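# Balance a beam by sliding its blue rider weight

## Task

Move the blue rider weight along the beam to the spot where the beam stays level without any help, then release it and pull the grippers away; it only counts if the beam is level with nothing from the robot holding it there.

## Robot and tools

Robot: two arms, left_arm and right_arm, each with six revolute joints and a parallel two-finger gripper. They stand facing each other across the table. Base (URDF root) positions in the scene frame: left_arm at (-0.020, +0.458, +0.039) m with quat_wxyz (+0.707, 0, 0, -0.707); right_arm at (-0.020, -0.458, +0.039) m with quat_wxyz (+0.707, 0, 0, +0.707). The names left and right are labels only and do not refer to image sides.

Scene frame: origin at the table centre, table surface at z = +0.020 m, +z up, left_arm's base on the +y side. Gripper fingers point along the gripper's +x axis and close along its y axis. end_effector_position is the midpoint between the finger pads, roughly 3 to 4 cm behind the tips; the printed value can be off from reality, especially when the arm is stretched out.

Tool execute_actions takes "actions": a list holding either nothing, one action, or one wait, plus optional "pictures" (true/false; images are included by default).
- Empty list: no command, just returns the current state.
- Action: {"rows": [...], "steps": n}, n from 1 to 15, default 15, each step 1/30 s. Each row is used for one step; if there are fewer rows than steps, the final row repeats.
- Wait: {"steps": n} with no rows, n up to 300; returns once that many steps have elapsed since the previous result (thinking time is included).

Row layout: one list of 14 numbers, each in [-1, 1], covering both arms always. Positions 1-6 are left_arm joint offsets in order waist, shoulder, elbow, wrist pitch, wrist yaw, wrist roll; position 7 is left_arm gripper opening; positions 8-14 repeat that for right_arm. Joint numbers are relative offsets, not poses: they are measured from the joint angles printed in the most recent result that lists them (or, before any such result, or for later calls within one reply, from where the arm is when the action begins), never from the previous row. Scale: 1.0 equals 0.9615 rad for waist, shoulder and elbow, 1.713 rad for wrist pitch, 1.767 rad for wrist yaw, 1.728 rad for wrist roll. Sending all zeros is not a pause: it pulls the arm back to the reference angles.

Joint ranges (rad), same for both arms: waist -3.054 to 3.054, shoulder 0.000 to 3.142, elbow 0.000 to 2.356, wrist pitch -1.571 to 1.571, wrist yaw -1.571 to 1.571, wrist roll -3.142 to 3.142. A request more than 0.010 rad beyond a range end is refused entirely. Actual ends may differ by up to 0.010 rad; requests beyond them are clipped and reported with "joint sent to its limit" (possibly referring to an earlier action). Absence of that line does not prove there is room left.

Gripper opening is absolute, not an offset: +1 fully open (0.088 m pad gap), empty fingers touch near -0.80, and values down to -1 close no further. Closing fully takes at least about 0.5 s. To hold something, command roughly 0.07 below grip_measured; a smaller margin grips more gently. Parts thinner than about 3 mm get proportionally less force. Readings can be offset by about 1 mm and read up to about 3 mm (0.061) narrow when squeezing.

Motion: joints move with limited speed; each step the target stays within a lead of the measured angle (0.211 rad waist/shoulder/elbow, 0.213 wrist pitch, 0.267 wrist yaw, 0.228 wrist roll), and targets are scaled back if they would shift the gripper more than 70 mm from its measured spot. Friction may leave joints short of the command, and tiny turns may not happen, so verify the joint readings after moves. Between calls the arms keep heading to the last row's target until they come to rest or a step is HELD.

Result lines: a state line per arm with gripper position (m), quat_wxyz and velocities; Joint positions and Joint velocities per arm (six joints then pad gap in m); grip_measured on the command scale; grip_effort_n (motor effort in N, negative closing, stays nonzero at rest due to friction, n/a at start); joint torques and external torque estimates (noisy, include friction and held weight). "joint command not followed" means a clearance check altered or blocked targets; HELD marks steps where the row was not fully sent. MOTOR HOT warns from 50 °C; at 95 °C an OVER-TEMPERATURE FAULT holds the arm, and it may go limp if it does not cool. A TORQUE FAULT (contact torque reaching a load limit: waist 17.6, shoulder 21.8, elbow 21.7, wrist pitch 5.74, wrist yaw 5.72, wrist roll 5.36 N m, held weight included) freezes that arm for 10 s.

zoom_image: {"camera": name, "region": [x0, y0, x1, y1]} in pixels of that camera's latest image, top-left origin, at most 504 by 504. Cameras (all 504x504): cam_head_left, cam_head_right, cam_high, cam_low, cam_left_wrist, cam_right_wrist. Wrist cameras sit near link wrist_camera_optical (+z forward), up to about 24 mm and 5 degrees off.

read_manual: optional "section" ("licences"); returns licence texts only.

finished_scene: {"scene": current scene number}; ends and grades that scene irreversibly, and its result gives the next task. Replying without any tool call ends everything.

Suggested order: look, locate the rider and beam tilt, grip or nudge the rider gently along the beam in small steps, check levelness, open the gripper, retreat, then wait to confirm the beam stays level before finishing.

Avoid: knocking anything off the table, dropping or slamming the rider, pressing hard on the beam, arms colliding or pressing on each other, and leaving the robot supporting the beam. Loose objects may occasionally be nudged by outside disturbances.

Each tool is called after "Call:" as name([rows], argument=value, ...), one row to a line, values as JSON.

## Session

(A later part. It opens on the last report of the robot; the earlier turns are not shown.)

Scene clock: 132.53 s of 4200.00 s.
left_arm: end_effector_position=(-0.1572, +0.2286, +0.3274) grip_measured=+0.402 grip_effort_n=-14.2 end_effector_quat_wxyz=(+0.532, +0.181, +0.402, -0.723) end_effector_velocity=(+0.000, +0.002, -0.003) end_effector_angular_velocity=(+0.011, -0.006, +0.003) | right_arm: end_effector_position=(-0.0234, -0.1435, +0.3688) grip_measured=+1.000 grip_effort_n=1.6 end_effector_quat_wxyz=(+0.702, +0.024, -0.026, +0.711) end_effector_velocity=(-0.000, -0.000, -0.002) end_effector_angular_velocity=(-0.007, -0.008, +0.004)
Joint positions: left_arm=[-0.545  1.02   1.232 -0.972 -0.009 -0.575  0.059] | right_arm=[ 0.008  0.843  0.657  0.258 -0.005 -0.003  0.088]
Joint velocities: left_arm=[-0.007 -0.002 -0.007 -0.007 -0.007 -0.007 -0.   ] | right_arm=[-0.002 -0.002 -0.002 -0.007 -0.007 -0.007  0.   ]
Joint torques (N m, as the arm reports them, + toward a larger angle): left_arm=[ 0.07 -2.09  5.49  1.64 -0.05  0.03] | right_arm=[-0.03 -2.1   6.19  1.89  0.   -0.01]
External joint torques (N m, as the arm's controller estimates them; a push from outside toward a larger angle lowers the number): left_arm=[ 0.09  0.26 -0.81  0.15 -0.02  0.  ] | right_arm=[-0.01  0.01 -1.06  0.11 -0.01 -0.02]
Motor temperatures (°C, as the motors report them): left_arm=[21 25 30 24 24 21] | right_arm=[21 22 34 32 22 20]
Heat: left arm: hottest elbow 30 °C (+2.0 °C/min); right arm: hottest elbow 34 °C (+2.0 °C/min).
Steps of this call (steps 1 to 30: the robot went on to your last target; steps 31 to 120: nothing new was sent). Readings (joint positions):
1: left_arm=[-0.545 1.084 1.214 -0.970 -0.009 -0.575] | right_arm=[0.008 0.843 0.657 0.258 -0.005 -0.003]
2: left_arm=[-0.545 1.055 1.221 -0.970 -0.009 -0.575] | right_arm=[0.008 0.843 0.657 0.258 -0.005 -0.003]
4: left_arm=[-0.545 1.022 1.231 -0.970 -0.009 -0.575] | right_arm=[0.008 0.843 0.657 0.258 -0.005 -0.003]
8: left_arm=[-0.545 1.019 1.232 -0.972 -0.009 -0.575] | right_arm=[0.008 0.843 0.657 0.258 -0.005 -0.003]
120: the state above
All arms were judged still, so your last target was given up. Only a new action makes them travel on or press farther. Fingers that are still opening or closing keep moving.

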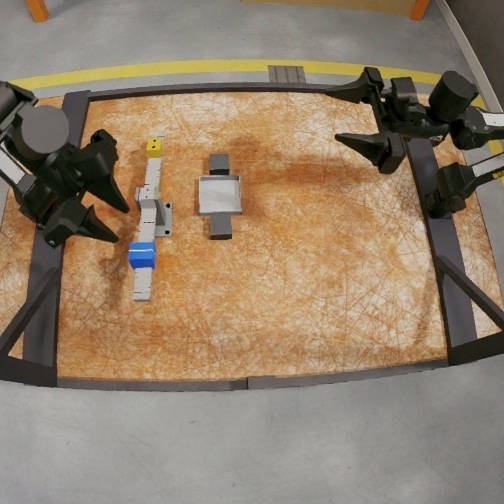

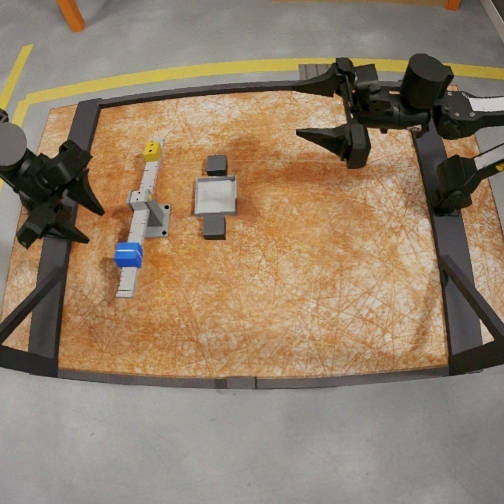

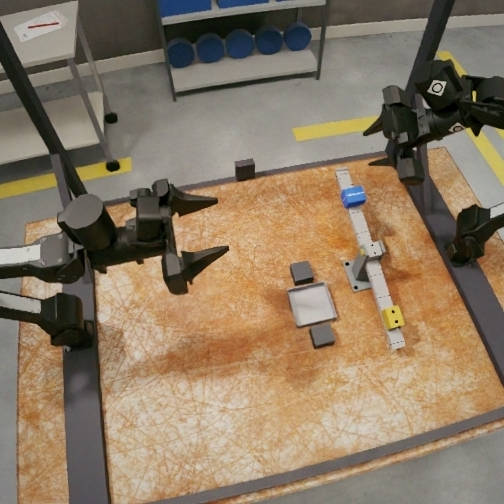

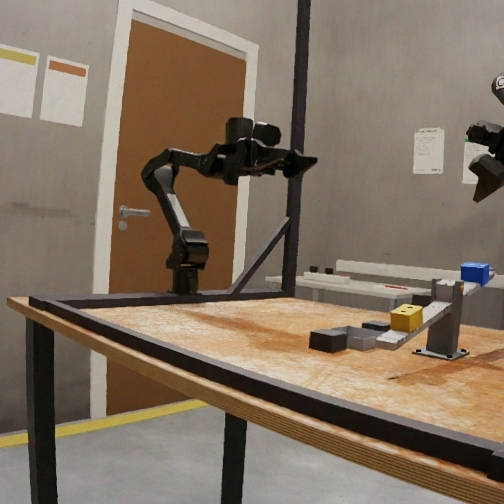

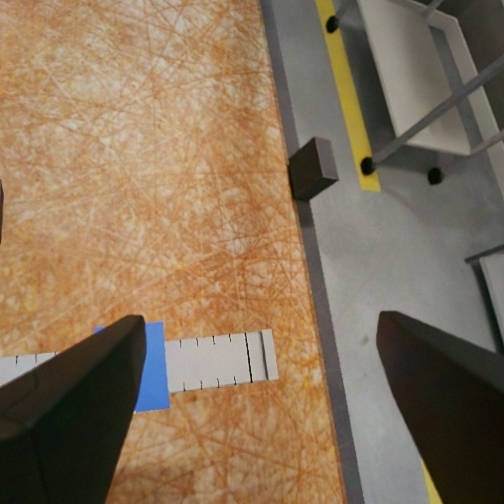

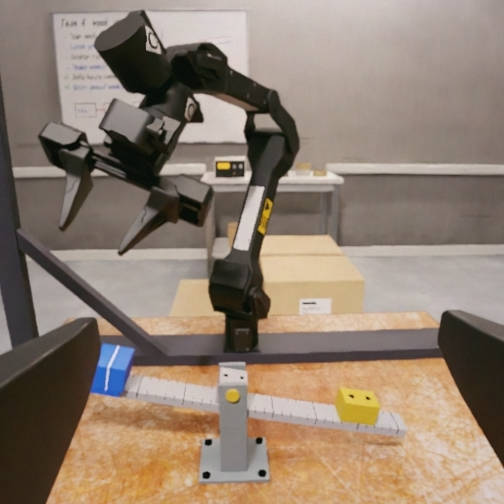

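Call:
execute_actions([
  {"steps":90},
])

Scene clock: 136.03 s of 4200.00 s.
left_arm: end_effector_position=(-0.1572, +0.2286, +0.3274) grip_measured=+0.402 grip_effort_n=-14.2 end_effector_quat_wxyz=(+0.532, +0.181, +0.402, -0.723) end_effector_velocity=(-0.000, -0.001, -0.002) end_effector_angular_velocity=(+0.002, -0.001, +0.008) | right_arm: end_effector_position=(-0.0234, -0.1435, +0.3688) grip_measured=+1.000 grip_effort_n=1.6 end_effector_quat_wxyz=(+0.702, +0.024, -0.026, +0.711) end_effector_velocity=(+0.001, +0.001, -0.009) end_effector_angular_velocity=(-0.032, +0.007, +0.001)
Joint positions: left_arm=[-0.545  1.02   1.232 -0.972 -0.009 -0.575  0.059] | right_arm=[ 0.008  0.843  0.657  0.258 -0.005 -0.003  0.088]
Joint velocities: left_arm=[-0.002  0.002 -0.007  0.007 -0.007 -0.007 -0.   ] | right_arm=[-0.007  0.002 -0.007 -0.022 -0.007  0.007  0.   ]
Joint torques (N m, as the arm reports them, + toward a larger angle): left_arm=[ 0.   -2.15  5.58  1.65 -0.05  0.02] | right_arm=[-0.11 -2.16  6.13  1.9  -0.01  0.03]
External joint torques (N m, as the arm's controller estimates them; a push from outside toward a larger angle lowers the number): left_arm=[ 0.    0.2  -0.72  0.16 -0.02 -0.01] | right_arm=[-0.08 -0.1  -1.06  0.14 -0.02  0.02]
Motor temperatures (°C, as the motors report them): left_arm=[21 25 30 24 24 21] | right_arm=[21 22 34 32 22 20]
Heat: left arm: hottest elbow 30 °C (+2.0 °C/min); right arm: hottest elbow 34 °C (+1.0 °C/min).
Steps of this call (steps 1 to 105: nothing new was sent). Readings (joint positions):
1: left_arm=[-0.545 1.020 1.232 -0.972 -0.009 -0.575] | right_arm=[0.008 0.843 0.657 0.258 -0.005 -0.003]
2: left_arm=[-0.545 1.020 1.232 -0.972 -0.009 -0.575] | right_arm=[0.008 0.843 0.657 0.258 -0.005 -0.003]
4: left_arm=[-0.545 1.020 1.232 -0.972 -0.009 -0.575] | right_arm=[0.008 0.843 0.657 0.258 -0.005 -0.003]
8: left_arm=[-0.545 1.020 1.232 -0.972 -0.009 -0.575] | right_arm=[0.008 0.843 0.657 0.258 -0.005 -0.003]
105: the state above

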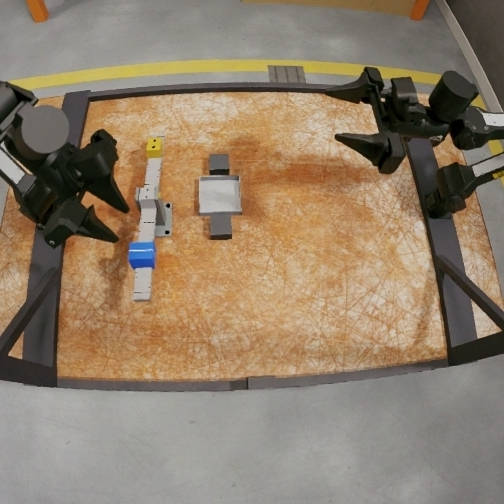

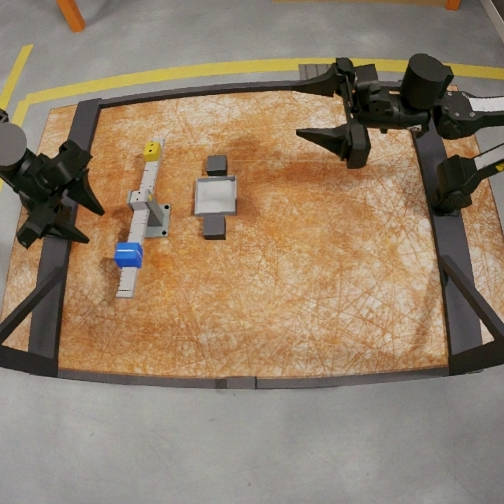

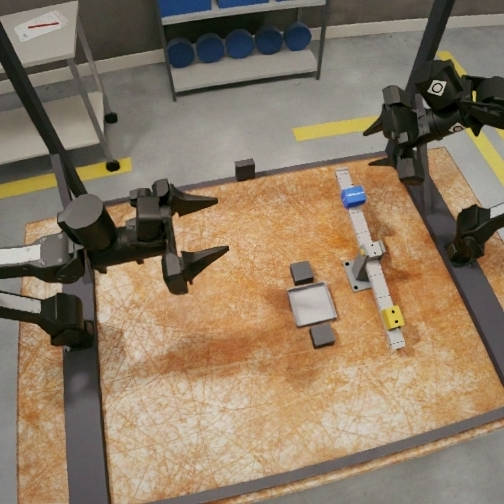

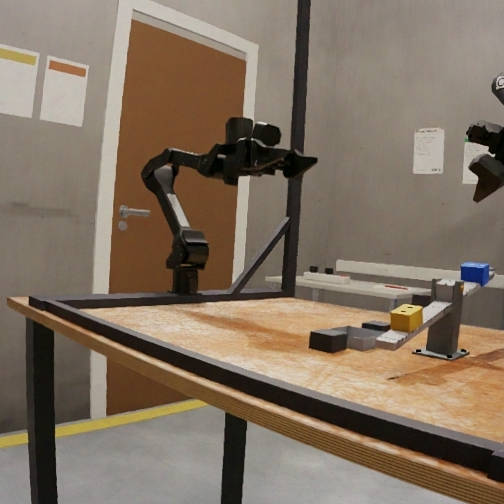

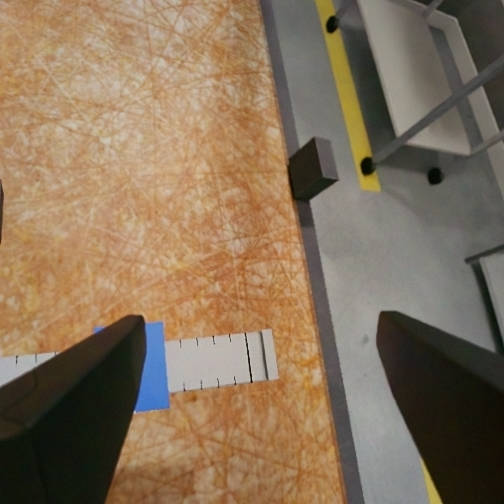

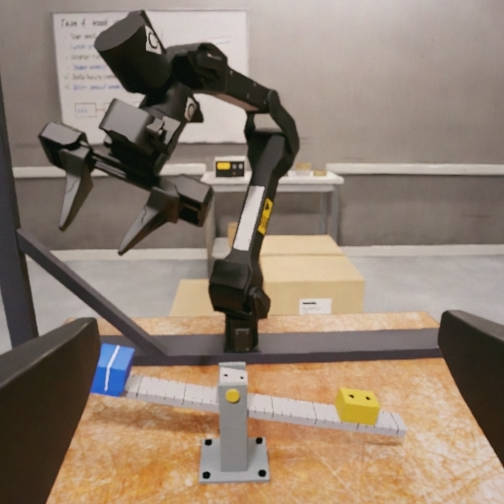

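Call:
execute_actions([
  {"rows":[[0,0.04,0,0,0,0,0.7,0,0,0,0,0,0,1],[0,0.08,0,0,0,0,0.7,0,0,0,0,0,0,1],[0,0.12,0,0,0,0,0.7,0,0,0,0,0,0,1],[0,0.16,0,0,0,0,0.7,0,0,0,0,0,0,1],[0,0.2,0,0,0,0,0.7,0,0,0,0,0,0,1],[0,0.24,-0.02,0,0,0,0.7,0,0,0,0,0,0,1],[0,0.28,-0.04,0.01,0,0,0.7,0,0,0,0,0,0,1],[0,0.303,-0.07,0.02,0,0,0.7,0,0,0,0,0,0,1],[0,0.303,-0.1,0.03,0,0,0.7,0,0,0,0,0,0,1],[0,0.303,-0.13,0.04,0,0,0.7,0,0,0,0,0,0,1],[0,0.303,-0.16,0.045,0,0,0.7,0,0,0,0,0,0,1]]},
], pictures=false)

Call:
execute_actions([
  {"steps":20},
], pictures=false)

Call:
execute_actions([
  {"rows":[[0,0,-0.02,0.005,0,0,0.7,0,0,0,0,0,0,1],[0,0,-0.04,0.01,0,0,0.7,0,0,0,0,0,0,1],[0,0,-0.06,0.015,0,0,0.7,0,0,0,0,0,0,1],[0,0,-0.08,0.02,0,0,0.7,0,0,0,0,0,0,1],[0,0,-0.1,0.03,0,0,0.7,0,0,0,0,0,0,1],[0,0,-0.12,0.035,0,0,0.7,0,0,0,0,0,0,1],[0,0,-0.14,0.04,0,0,0.7,0,0,0,0,0,0,1],[0,0,-0.16,0.047,0,0,0.7,0,0,0,0,0,0,1],[0,0,-0.18,0.054,0,0,0.7,0,0,0,0,0,0,1]]},
], pictures=false)

Call:
execute_actions([
  {"steps":20},
])

Scene clock: 153.67 s of 4200.00 s.
left_arm: end_effector_position=(-0.1743, +0.2000, +0.2109) grip_measured=+0.695 grip_effort_n=14.2 end_effector_quat_wxyz=(+0.534, +0.323, +0.454, -0.636) end_effector_velocity=(+0.012, +0.021, -0.042) end_effector_angular_velocity=(+0.111, -0.056, +0.006) | right_arm: end_effector_position=(-0.0234, -0.1435, +0.3688) grip_measured=+1.000 grip_effort_n=1.6 end_effector_quat_wxyz=(+0.702, +0.024, -0.026, +0.711) end_effector_velocity=(-0.002, -0.000, -0.002) end_effector_angular_velocity=(-0.007, -0.008, +0.009)
Joint positions: left_arm=[-0.546  1.307  1.102 -0.906 -0.012 -0.574  0.073] | right_arm=[ 0.008  0.843  0.657  0.258 -0.005 -0.003  0.088]
Joint velocities: left_arm=[ 0.002 -0.002 -0.12  -0.007  0.007 -0.007  0.001] | right_arm=[ 0.002 -0.002 -0.002 -0.007 -0.007 -0.007  0.   ]
Joint torques (N m, as the arm reports them, + toward a larger angle): left_arm=[ 0.06 -3.53  4.7   1.54  0.04 -0.02] | right_arm=[ 0.18 -2.33  6.15  1.96  0.01  0.02]
External joint torques (N m, as the arm's controller estimates them; a push from outside toward a larger angle lowers the number): left_arm=[ 0.03  1.23 -1.94  0.36  0.09 -0.03] | right_arm=[ 0.17 -0.21 -1.1   0.18  0.01  0.01]
Motor temperatures (°C, as the motors report them): left_arm=[21 24 29 25 24 21] | right_arm=[21 22 34 32 22 20]
Heat: left arm: hottest elbow 29 °C (+0.0 °C/min); right arm: hottest elbow 34 °C (+1.0 °C/min).
Steps of this call (steps 1 to 110: nothing new was sent; then 13.47 s passed at rest; steps 111 to 125: all 15 steps of this action). Readings (joint positions):
111: left_arm=[-0.545 1.024 1.232 -0.972 -0.009 -0.575] | right_arm=[0.008 0.843 0.657 0.258 -0.005 -0.003]
112: left_arm=[-0.545 1.033 1.232 -0.972 -0.009 -0.575] | right_arm=[0.008 0.843 0.657 0.258 -0.005 -0.003]
114: left_arm=[-0.545 1.071 1.234 -0.972 -0.009 -0.575] | right_arm=[0.008 0.843 0.657 0.258 -0.005 -0.003]
118: left_arm=[-0.545 1.213 1.223 -0.959 -0.009 -0.575] | right_arm=[0.008 0.843 0.657 0.258 -0.005 -0.003]
125: the state above

Scene clock: 154.33 s of 4200.00 s.
left_arm: end_effector_position=(-0.1741, +0.1999, +0.2080) grip_measured=+0.697 grip_effort_n=13.7 end_effector_quat_wxyz=(+0.535, +0.323, +0.454, -0.635) end_effector_velocity=(+0.002, +0.002, -0.025) end_effector_angular_velocity=(+0.063, -0.042, +0.007) | right_arm: end_effector_position=(-0.0234, -0.1435, +0.3688) grip_measured=+1.000 grip_effort_n=1.6 end_effector_quat_wxyz=(+0.702, +0.024, -0.026, +0.711) end_effector_velocity=(-0.000, -0.000, -0.005) end_effector_angular_velocity=(-0.022, +0.007, +0.005)
Joint positions: left_arm=[-0.545  1.306  1.09  -0.894 -0.012 -0.574  0.073] | right_arm=[ 0.008  0.843  0.657  0.258 -0.005 -0.003  0.088]
Joint velocities: left_arm=[-0.002  0.046 -0.037  0.007 -0.007 -0.007  0.   ] | right_arm=[-0.002 -0.002 -0.002 -0.022 -0.007  0.007  0.   ]
Joint torques (N m, as the arm reports them, + toward a larger angle): left_arm=[-0.05 -3.76  4.86  1.18  0.03  0.  ] | right_arm=[ 0.   -2.08  6.28  1.93 -0.02  0.01]
External joint torques (N m, as the arm's controller estimates them; a push from outside toward a larger angle lowers the number): left_arm=[-0.05  0.41 -1.36  0.16  0.07 -0.01] | right_arm=[ 0.   -0.01 -0.91  0.17 -0.03  0.  ]
Motor temperatures (°C, as the motors report them): left_arm=[21 24 29 25 24 21] | right_arm=[21 22 34 32 22 20]
Heat: left arm: hottest elbow 29 °C (+0.0 °C/min); right arm: hottest elbow 34 °C (+1.0 °C/min).
Steps of this call (steps 1 to 20: the robot went on to your last target). Readings (joint positions):
1: left_arm=[-0.546 1.307 1.099 -0.904 -0.012 -0.574] | right_arm=[0.008 0.843 0.657 0.258 -0.005 -0.003]
2: left_arm=[-0.546 1.307 1.097 -0.901 -0.012 -0.574] | right_arm=[0.008 0.843 0.657 0.258 -0.005 -0.003]
4: left_arm=[-0.546 1.307 1.094 -0.899 -0.012 -0.574] | right_arm=[0.008 0.843 0.657 0.258 -0.005 -0.003]
8: left_arm=[-0.546 1.307 1.091 -0.898 -0.012 -0.574] | right_arm=[0.008 0.843 0.657 0.258 -0.005 -0.003]
20: the state above

Scene clock: 154.83 s of 4200.00 s.
left_arm: end_effector_position=(-0.1655, +0.2137, +0.1624) grip_measured=+0.697 grip_effort_n=13.7 end_effector_quat_wxyz=(+0.533, +0.350, +0.463, -0.615) end_effector_velocity=(+0.009, +0.019, -0.030) end_effector_angular_velocity=(+0.078, -0.036, +0.002) | right_arm: end_effector_position=(-0.0234, -0.1435, +0.3688) grip_measured=+1.000 grip_effort_n=1.6 end_effector_quat_wxyz=(+0.702, +0.024, -0.026, +0.711) end_effector_velocity=(-0.000, -0.001, -0.004) end_effector_angular_velocity=(-0.017, -0.008, +0.004)
Joint positions: left_arm=[-0.545  1.306  0.934 -0.809 -0.013 -0.573  0.073] | right_arm=[ 0.008  0.843  0.657  0.258 -0.005 -0.003  0.088]
Joint velocities: left_arm=[-0.002 -0.002 -0.095  0.007  0.007 -0.007 -0.   ] | right_arm=[-0.002 -0.007 -0.002 -0.022 -0.007 -0.007  0.   ]
Joint torques (N m, as the arm reports them, + toward a larger angle): left_arm=[-0.05 -3.76  4.92  1.49 -0.03  0.  ] | right_arm=[ 0.1  -2.09  6.16  1.91  0.01 -0.01]
External joint torques (N m, as the arm's controller estimates them; a push from outside toward a larger angle lowers the number): left_arm=[-0.06  0.78 -1.68  0.43  0.01 -0.02] | right_arm=[ 0.1   0.04 -1.08  0.14  0.01 -0.01]
Motor temperatures (°C, as the motors report them): left_arm=[21 24 29 25 24 21] | right_arm=[21 22 34 32 22 20]
Heat: left arm: hottest elbow 29 °C (+0.0 °C/min); right arm: hottest elbow 34 °C (+1.0 °C/min).
Steps of this call (steps 1 to 15: all 15 steps of this action). Readings (joint positions):
1: left_arm=[-0.545 1.307 1.088 -0.894 -0.012 -0.574] | right_arm=[0.008 0.843 0.657 0.258 -0.005 -0.003]
2: left_arm=[-0.545 1.307 1.084 -0.891 -0.012 -0.574] | right_arm=[0.008 0.843 0.657 0.258 -0.005 -0.003]
4: left_arm=[-0.545 1.306 1.067 -0.877 -0.012 -0.574] | right_arm=[0.008 0.843 0.657 0.258 -0.005 -0.003]
8: left_arm=[-0.545 1.306 1.000 -0.843 -0.012 -0.574] | right_arm=[0.008 0.843 0.657 0.258 -0.005 -0.003]
15: the state above

Scene clock: 155.50 s of 4200.00 s.
left_arm: end_effector_position=(-0.1656, +0.2136, +0.1615) grip_measured=+0.697 grip_effort_n=13.7 end_effector_quat_wxyz=(+0.533, +0.349, +0.462, -0.616) end_effector_velocity=(+0.001, +0.002, -0.001) end_effector_angular_velocity=(+0.007, -0.002, +0.021) | right_arm: end_effector_position=(-0.0234, -0.1435, +0.3688) grip_measured=+1.000 grip_effort_n=1.6 end_effector_quat_wxyz=(+0.702, +0.024, -0.026, +0.711) end_effector_velocity=(-0.000, -0.000, -0.002) end_effector_angular_velocity=(-0.007, -0.023, +0.003)
Joint positions: left_arm=[-0.545  1.304  0.928 -0.801 -0.013 -0.573  0.073] | right_arm=[ 0.008  0.843  0.657  0.258 -0.005 -0.003  0.088]
Joint velocities: left_arm=[-0.002 -0.002 -0.002 -0.007 -0.007 -0.022 -0.   ] | right_arm=[-0.002 -0.002 -0.002 -0.007 -0.007 -0.022  0.   ]
Joint torques (N m, as the arm reports them, + toward a larger angle): left_arm=[-0.01 -3.57  4.79  1.04  0.03  0.  ] | right_arm=[ 0.05 -2.15  6.16  1.92 -0.03  0.  ]
External joint torques (N m, as the arm's controller estimates them; a push from outside toward a larger angle lowers the number): left_arm=[-0.01  0.72 -1.49  0.07  0.07 -0.02] | right_arm=[ 0.06 -0.02 -1.12  0.13 -0.03 -0.01]
Motor temperatures (°C, as the motors report them): left_arm=[21 24 29 25 24 21] | right_arm=[21 22 34 32 22 20]
Heat: left arm: hottest elbow 29 °C (+0.0 °C/min); right arm: hottest elbow 34 °C (+1.0 °C/min).
Steps of this call (steps 1 to 15: the robot went on to your last target; steps 16 to 20: nothing new was sent). Readings (joint positions):
1: left_arm=[-0.545 1.306 0.932 -0.807 -0.013 -0.573] | right_arm=[0.008 0.843 0.657 0.258 -0.005 -0.003]
2: left_arm=[-0.545 1.306 0.931 -0.806 -0.013 -0.573] | right_arm=[0.008 0.843 0.657 0.258 -0.005 -0.003]
4: left_arm=[-0.545 1.306 0.931 -0.804 -0.013 -0.573] | right_arm=[0.008 0.843 0.657 0.258 -0.005 -0.003]
8: left_arm=[-0.545 1.306 0.930 -0.804 -0.013 -0.573] | right_arm=[0.008 0.843 0.657 0.258 -0.005 -0.003]
20: the state above
All arms were judged still, so your last target was given up. Only a new action makes them travel on or press farther. Fingers that are still opening or closing keep moving.

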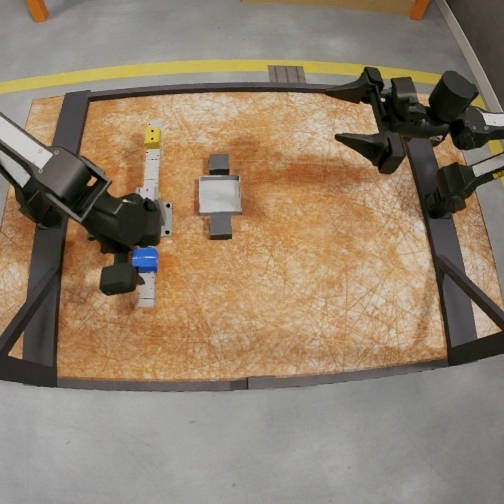

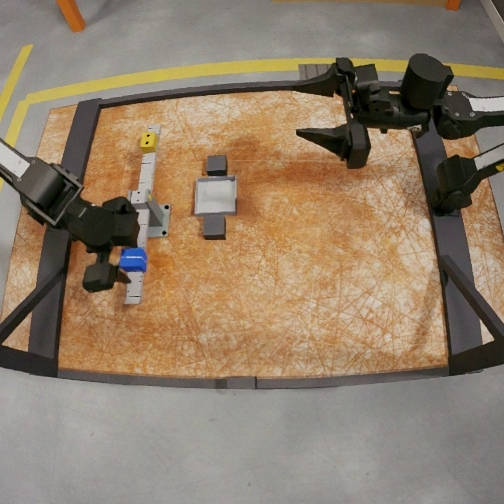

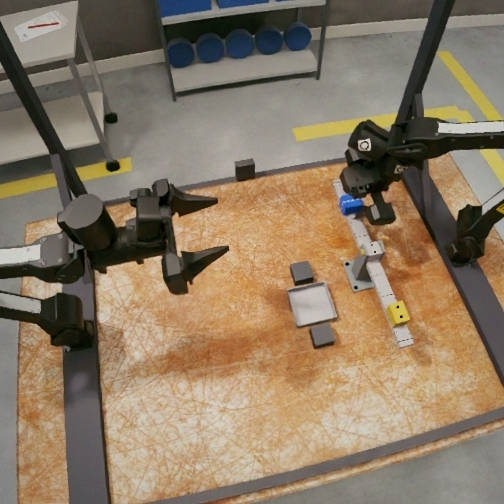

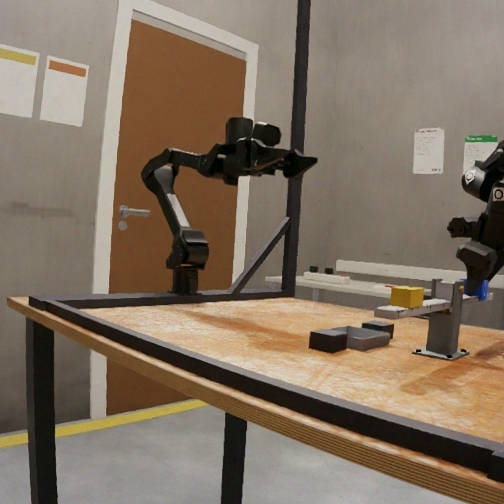

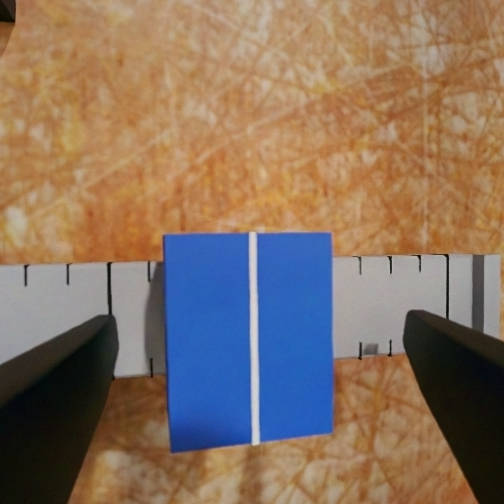

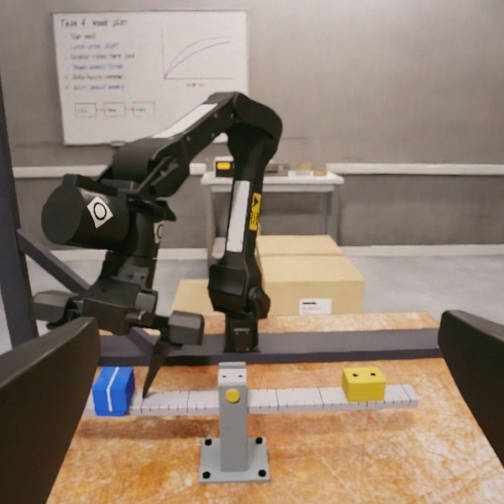

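Call:
execute_actions([
  {"rows":[[-0.01,0,-0.01,0,0,0,0.4,0,0,0,0,0,0,1],[-0.02,0,-0.02,0,0,0,0.4,0,0,0,0,0,0,1],[-0.03,0,-0.02,0,0,0,0.4,0,0,0,0,0,0,1],[-0.04,0,-0.02,0,0,-0.005,0.4,0,0,0,0,0,0,1],[-0.05,0,-0.02,0,0,-0.01,0.4,0,0,0,0,0,0,1],[-0.06,0.005,-0.02,0,0,-0.015,0.4,0,0,0,0,0,0,1],[-0.07,0.01,-0.015,0,0,-0.02,0.4,0,0,0,0,0,0,1],[-0.08,0.015,-0.01,0,0,-0.025,0.4,0,0,0,0,0,0,1],[-0.09,0.02,-0.005,0,0,-0.03,0.4,0,0,0,0,0,0,1],[-0.1,0.025,0,0,0,-0.035,0.4,0,0,0,0,0,0,1],[-0.11,0.03,0.005,0,0,-0.04,0.4,0,0,0,0,0,0,1],[-0.12,0.035,0.01,0,0,-0.045,0.4,0,0,0,0,0,0,1],[-0.13,0.04,0.015,0,0,-0.05,0.4,0,0,0,0,0,0,1],[-0.14,0.045,0.02,0,0,-0.05,0.4,0,0,0,0,0,0,1],[-0.15,0.045,0.02,0,0,-0.05,0.4,0,0,0,0,0,0,1]]},
], pictures=false)

Call:
execute_actions([
  {"steps":30},
])

Call:
execute_actions([
  {"rows":[[0.02,0,0,0,0.01,0,0.6,0,0,0,0,0,0,1],[0.04,0,0,0,0.01,0,0.6,0,0,0,0,0,0,1],[0.05,0,0,0,0.01,0,0.6,0,0,0,0,0,0,1],[0.05,0,0,0,0.01,0,0.6,0,0,0,0,0,0,1],[0.05,0,0,0,0.01,0,0.6,0,0,0,0,0,0,1],[0.05,0,0.03,-0.01,0.01,0,0.6,0,0,0,0,0,0,1],[0.05,0,0.06,-0.02,0.01,0,0.6,0,0,0,0,0,0,1],[0.05,0,0.09,-0.03,0.01,0,0.6,0,0,0,0,0,0,1],[0.05,0,0.12,-0.04,0.01,0,0.6,0,0,0,0,0,0,1],[0.05,0,0.15,-0.05,0.01,0,0.6,0,0,0,0,0,0,1],[0.05,0,0.18,-0.055,0.01,0,0.6,0,0,0,0,0,0,1]]},
], pictures=false)

Call:
execute_actions([
  {"steps":200},
])

Scene clock: 174.20 s of 4200.00 s.
left_arm: end_effector_position=(-0.1865, +0.2277, +0.1540) grip_measured=+0.405 grip_effort_n=-19.8 end_effector_quat_wxyz=(+0.523, +0.367, +0.461, -0.617) end_effector_velocity=(-0.077, +0.044, -0.023) end_effector_angular_velocity=(+0.119, -0.025, -0.192) | right_arm: end_effector_position=(-0.0234, -0.1435, +0.3688) grip_measured=+1.000 grip_effort_n=1.6 end_effector_quat_wxyz=(+0.702, +0.024, -0.026, +0.711) end_effector_velocity=(-0.000, -0.000, -0.002) end_effector_angular_velocity=(-0.007, -0.008, +0.004)
Joint positions: left_arm=[-0.647  1.33   0.926 -0.802 -0.037 -0.64   0.059] | right_arm=[ 0.008  0.843  0.657  0.258 -0.005 -0.003  0.088]
Joint velocities: left_arm=[-0.305  0.144  0.051 -0.022  0.007 -0.125 -0.001] | right_arm=[-0.002 -0.002 -0.002 -0.007 -0.007 -0.007  0.   ]
Joint torques (N m, as the arm reports them, + toward a larger angle): left_arm=[-1.31 -3.37  7.11  1.21  0.78 -0.22] | right_arm=[ 0.04 -2.07  6.15  1.9  -0.03  0.  ]
External joint torques (N m, as the arm's controller estimates them; a push from outside toward a larger angle lowers the number): left_arm=[-1.34  1.37  0.79  0.3   0.86 -0.23] | right_arm=[ 0.04  0.07 -1.13  0.12 -0.03 -0.01]
Motor temperatures (°C, as the motors report them): left_arm=[21 24 28 25 24 21] | right_arm=[21 22 34 33 22 20]
Heat: left arm: hottest elbow 28 °C (-1.0 °C/min); right arm: hottest elbow 34 °C (+1.0 °C/min).
Steps of this call (steps 1 to 110: nothing new was sent; then 14.53 s passed at rest; steps 111 to 125: all 15 steps of this action). Readings (joint positions):
111: left_arm=[-0.546 1.304 0.928 -0.801 -0.013 -0.573] | right_arm=[0.008 0.843 0.657 0.258 -0.005 -0.003]
112: left_arm=[-0.548 1.304 0.927 -0.801 -0.013 -0.573] | right_arm=[0.008 0.843 0.657 0.258 -0.005 -0.003]
114: left_arm=[-0.559 1.304 0.925 -0.801 -0.015 -0.573] | right_arm=[0.008 0.843 0.657 0.258 -0.005 -0.003]
118: left_arm=[-0.586 1.305 0.923 -0.801 -0.034 -0.588] | right_arm=[0.008 0.843 0.657 0.258 -0.005 -0.003]
125: the state above

Scene clock: 175.20 s of 4200.00 s.
left_arm: end_effector_position=(-0.1943, +0.2325, +0.1532) grip_measured=+0.403 grip_effort_n=-20.2 end_effector_quat_wxyz=(+0.514, +0.372, +0.461, -0.620) end_effector_velocity=(+0.001, +0.000, +0.001) end_effector_angular_velocity=(-0.001, -0.005, +0.007) | right_arm: end_effector_position=(-0.0234, -0.1435, +0.3688) grip_measured=+1.000 grip_effort_n=1.2 end_effector_quat_wxyz=(+0.702, +0.024, -0.026, +0.711) end_effector_velocity=(-0.000, -0.000, -0.005) end_effector_angular_velocity=(-0.022, -0.008, +0.004)
Joint positions: left_arm=[-0.676  1.339  0.931 -0.804 -0.032 -0.653  0.059] | right_arm=[ 0.008  0.843  0.657  0.258 -0.005 -0.003  0.088]
Joint velocities: left_arm=[-0.002 -0.002  0.002 -0.007 -0.007 -0.007 -0.   ] | right_arm=[-0.002 -0.002 -0.002 -0.022 -0.007 -0.007  0.   ]
Joint torques (N m, as the arm reports them, + toward a larger angle): left_arm=[-0.98 -3.2   7.37  1.43  0.57 -0.21] | right_arm=[-0.01 -2.24  6.04  1.93  0.   -0.05]
External joint torques (N m, as the arm's controller estimates them; a push from outside toward a larger angle lowers the number): left_arm=[-0.98  1.32  1.06  0.5   0.63 -0.23] | right_arm=[ 0.01 -0.15 -1.17  0.17 -0.01 -0.06]
Motor temperatures (°C, as the motors report them): left_arm=[21 24 28 25 24 21] | right_arm=[21 22 34 33 22 20]
Heat: left arm: hottest elbow 28 °C (-1.0 °C/min); right arm: hottest elbow 34 °C (+1.0 °C/min).
Steps of this call (steps 1 to 30: the robot went on to your last target). Readings (joint positions):
1: left_arm=[-0.657 1.334 0.927 -0.802 -0.036 -0.643] | right_arm=[0.008 0.843 0.657 0.258 -0.005 -0.003]
2: left_arm=[-0.664 1.337 0.928 -0.802 -0.034 -0.646] | right_arm=[0.008 0.843 0.657 0.258 -0.005 -0.003]
4: left_arm=[-0.672 1.338 0.930 -0.803 -0.033 -0.649] | right_arm=[0.008 0.843 0.657 0.258 -0.005 -0.003]
8: left_arm=[-0.676 1.338 0.931 -0.804 -0.032 -0.652] | right_arm=[0.008 0.843 0.657 0.258 -0.005 -0.003]
30: the state above
All arms were judged still, so your last target was given up. Only a new action makes them travel on or press farther. Fingers that are still opening or closing keep moving.

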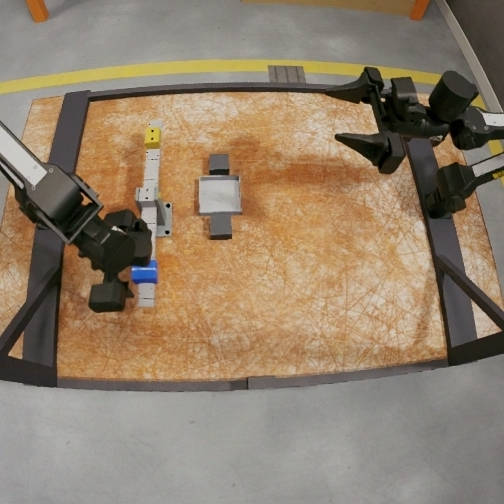

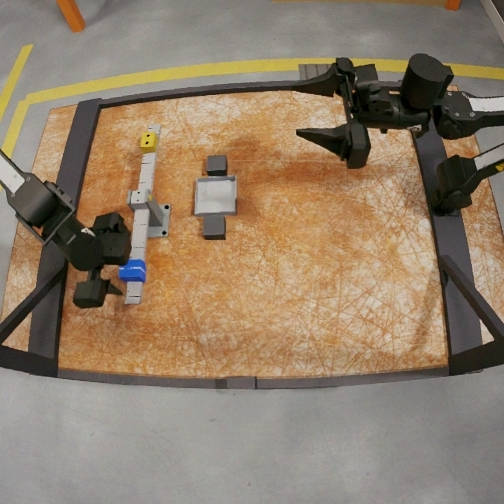

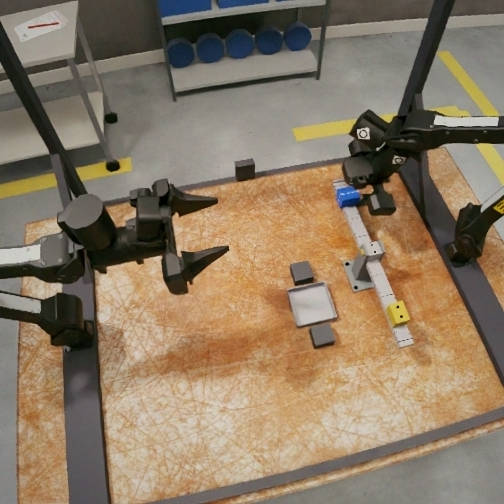

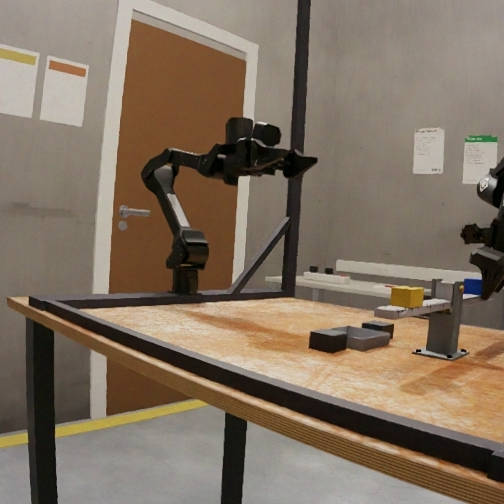

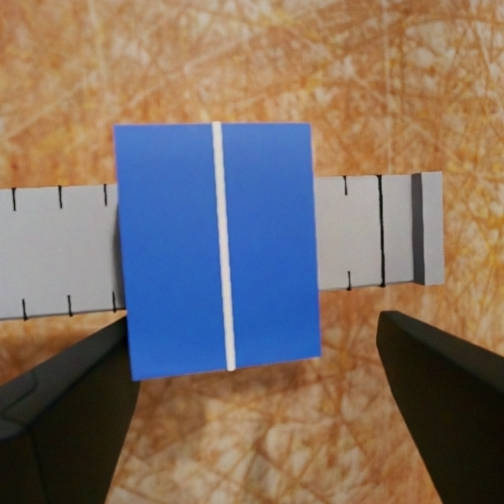

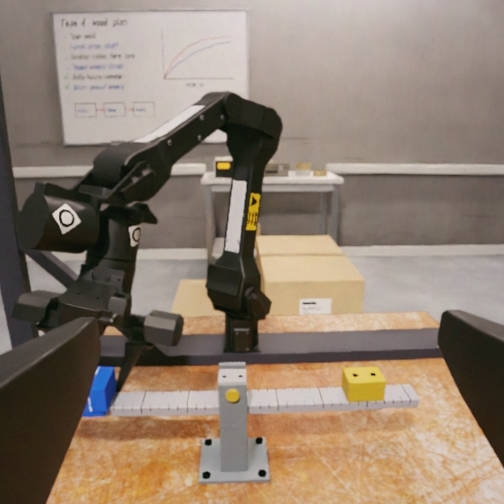

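Scene clock: 175.70 s of 4200.00 s.
left_arm: end_effector_position=(-0.1961, +0.2113, +0.1981) grip_measured=+0.596 grip_effort_n=14.2 end_effector_quat_wxyz=(+0.522, +0.332, +0.467, -0.631) end_effector_velocity=(-0.015, -0.021, +0.065) end_effector_angular_velocity=(-0.107, +0.073, +0.007) | right_arm: end_effector_position=(-0.0234, -0.1435, +0.3688) grip_measured=+1.000 grip_effort_n=1.6 end_effector_quat_wxyz=(+0.702, +0.024, -0.026, +0.711) end_effector_velocity=(+0.002, -0.000, -0.005) end_effector_angular_velocity=(-0.022, -0.007, -0.010)
Joint positions: left_arm=[-0.629  1.337  1.084 -0.885 -0.017 -0.653  0.068] | right_arm=[ 0.008  0.843  0.657  0.258 -0.005 -0.003  0.088]
Joint velocities: left_arm=[-0.002 -0.002  0.208 -0.081 -0.007 -0.007  0.   ] | right_arm=[-0.002 -0.002 -0.002 -0.022  0.007 -0.007  0.   ]
Joint torques (N m, as the arm reports them, + toward a larger angle): left_arm=[ 0.06 -3.92  5.99  0.72 -0.01  0.01] | right_arm=[ 0.19 -2.19  5.99  1.91  0.04  0.03]
External joint torques (N m, as the arm's controller estimates them; a push from outside toward a larger angle lowers the number): left_arm=[ 0.12  0.06  0.43 -0.09  0.02 -0.01] | right_arm=[ 0.21 -0.1  -1.23  0.15  0.03  0.02]
Motor temperatures (°C, as the motors report them): left_arm=[21 24 28 25 24 21] | right_arm=[21 22 34 33 22 20]
Heat: left arm: hottest elbow 28 °C (-1.0 °C/min); right arm: hottest elbow 34 °C (+1.0 °C/min).
Steps of this call (steps 1 to 15: all 15 steps of this action). Readings (joint positions):
1: left_arm=[-0.675 1.339 0.931 -0.804 -0.029 -0.653] | right_arm=[0.008 0.843 0.657 0.258 -0.005 -0.003]
2: left_arm=[-0.670 1.339 0.931 -0.804 -0.018 -0.653] | right_arm=[0.008 0.843 0.657 0.258 -0.005 -0.003]
4: left_arm=[-0.653 1.339 0.931 -0.804 -0.013 -0.653] | right_arm=[0.008 0.843 0.657 0.258 -0.005 -0.003]
8: left_arm=[-0.638 1.339 0.948 -0.830 -0.008 -0.653] | right_arm=[0.008 0.843 0.657 0.258 -0.005 -0.003]
15: the state above

Scene clock: 182.37 s of 4200.00 s.
left_arm: end_effector_position=(-0.1957, +0.2118, +0.2001) grip_measured=+0.597 grip_effort_n=13.7 end_effector_quat_wxyz=(+0.522, +0.333, +0.468, -0.630) end_effector_velocity=(+0.003, +0.000, -0.001) end_effector_angular_velocity=(-0.004, -0.018, +0.013) | right_arm: end_effector_position=(-0.0234, -0.1435, +0.3688) grip_measured=+1.000 grip_effort_n=1.2 end_effector_quat_wxyz=(+0.702, +0.024, -0.026, +0.711) end_effector_velocity=(-0.002, -0.000, -0.002) end_effector_angular_velocity=(-0.007, -0.023, +0.008)
Joint positions: left_arm=[-0.629  1.337  1.093 -0.897 -0.017 -0.653  0.068] | right_arm=[ 0.008  0.843  0.657  0.258 -0.005 -0.003  0.088]
Joint velocities: left_arm=[-0.002 -0.002 -0.002 -0.007 -0.022 -0.007  0.   ] | right_arm=[ 0.002 -0.002 -0.002 -0.007 -0.007 -0.022  0.   ]
Joint torques (N m, as the arm reports them, + toward a larger angle): left_arm=[ 0.1  -3.94  7.01  1.03 -0.01  0.01] | right_arm=[ 0.11 -2.23  6.19  1.91  0.    0.  ]
External joint torques (N m, as the arm's controller estimates them; a push from outside toward a larger angle lowers the number): left_arm=[ 0.1   0.71  0.64  0.02  0.04 -0.01] | right_arm=[ 0.1  -0.12 -1.06  0.14  0.01 -0.01]
Motor temperatures (°C, as the motors report them): left_arm=[21 25 29 25 24 21] | right_arm=[21 22 34 33 22 20]
Heat: left arm: hottest elbow 29 °C (-1.0 °C/min); right arm: hottest elbow 34 °C (+1.0 °C/min).
Steps of this call (steps 1 to 30: the robot went on to your last target; steps 31 to 200: nothing new was sent). Readings (joint positions):
1: left_arm=[-0.629 1.337 1.089 -0.888 -0.017 -0.653] | right_arm=[0.008 0.843 0.657 0.258 -0.005 -0.003]
2: left_arm=[-0.629 1.337 1.091 -0.891 -0.017 -0.653] | right_arm=[0.008 0.843 0.657 0.258 -0.005 -0.003]
4: left_arm=[-0.629 1.337 1.091 -0.894 -0.017 -0.653] | right_arm=[0.008 0.843 0.657 0.258 -0.005 -0.003]
8: left_arm=[-0.629 1.337 1.092 -0.896 -0.017 -0.653] | right_arm=[0.008 0.843 0.657 0.258 -0.005 -0.003]
200: the state above
All arms were judged still, so your last target was given up. Only a new action makes them travel on or press farther. Fingers that are still opening or closing keep moving.

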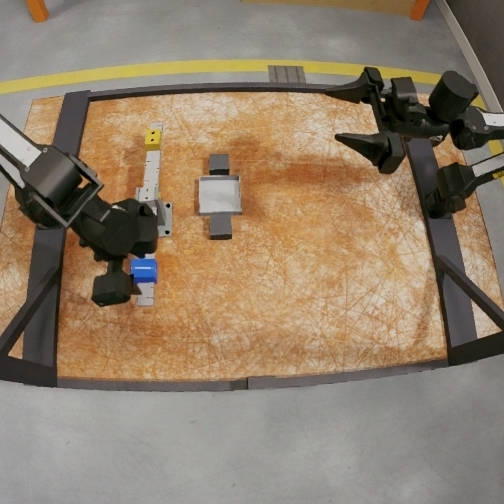

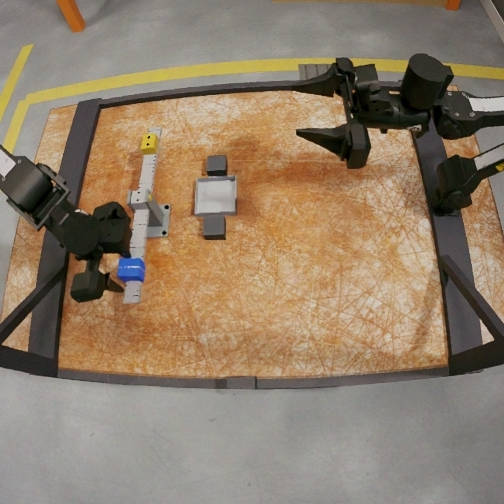

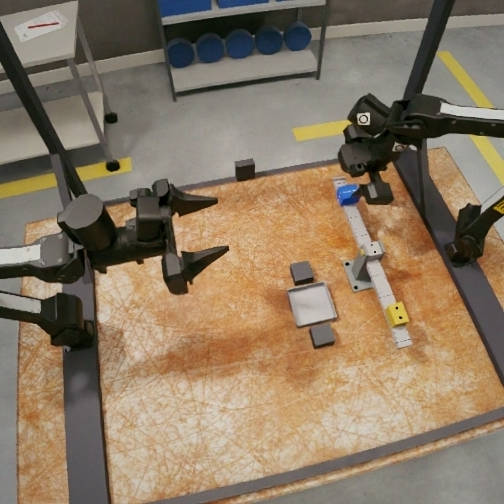

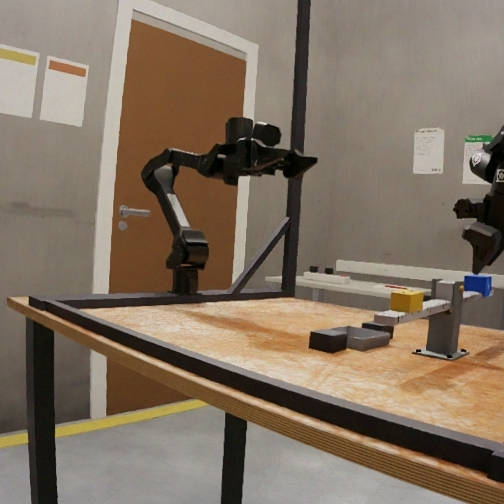

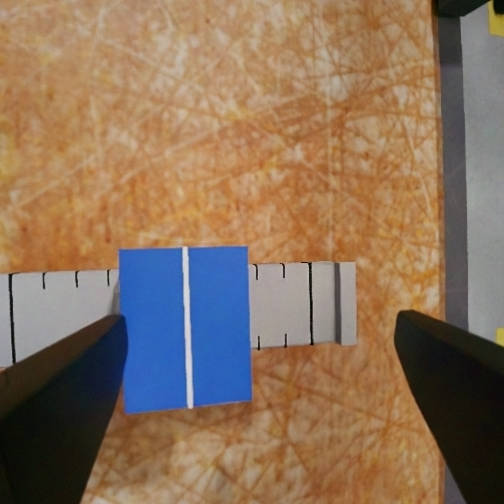

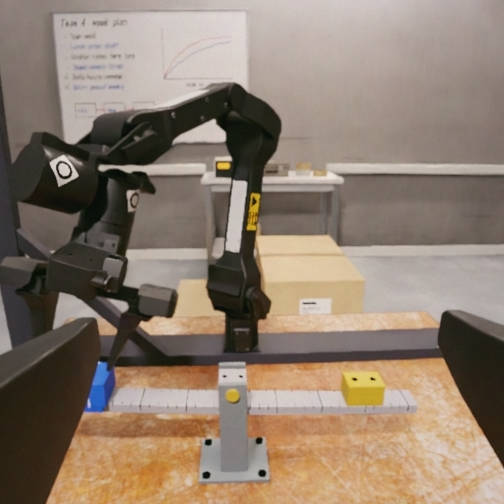

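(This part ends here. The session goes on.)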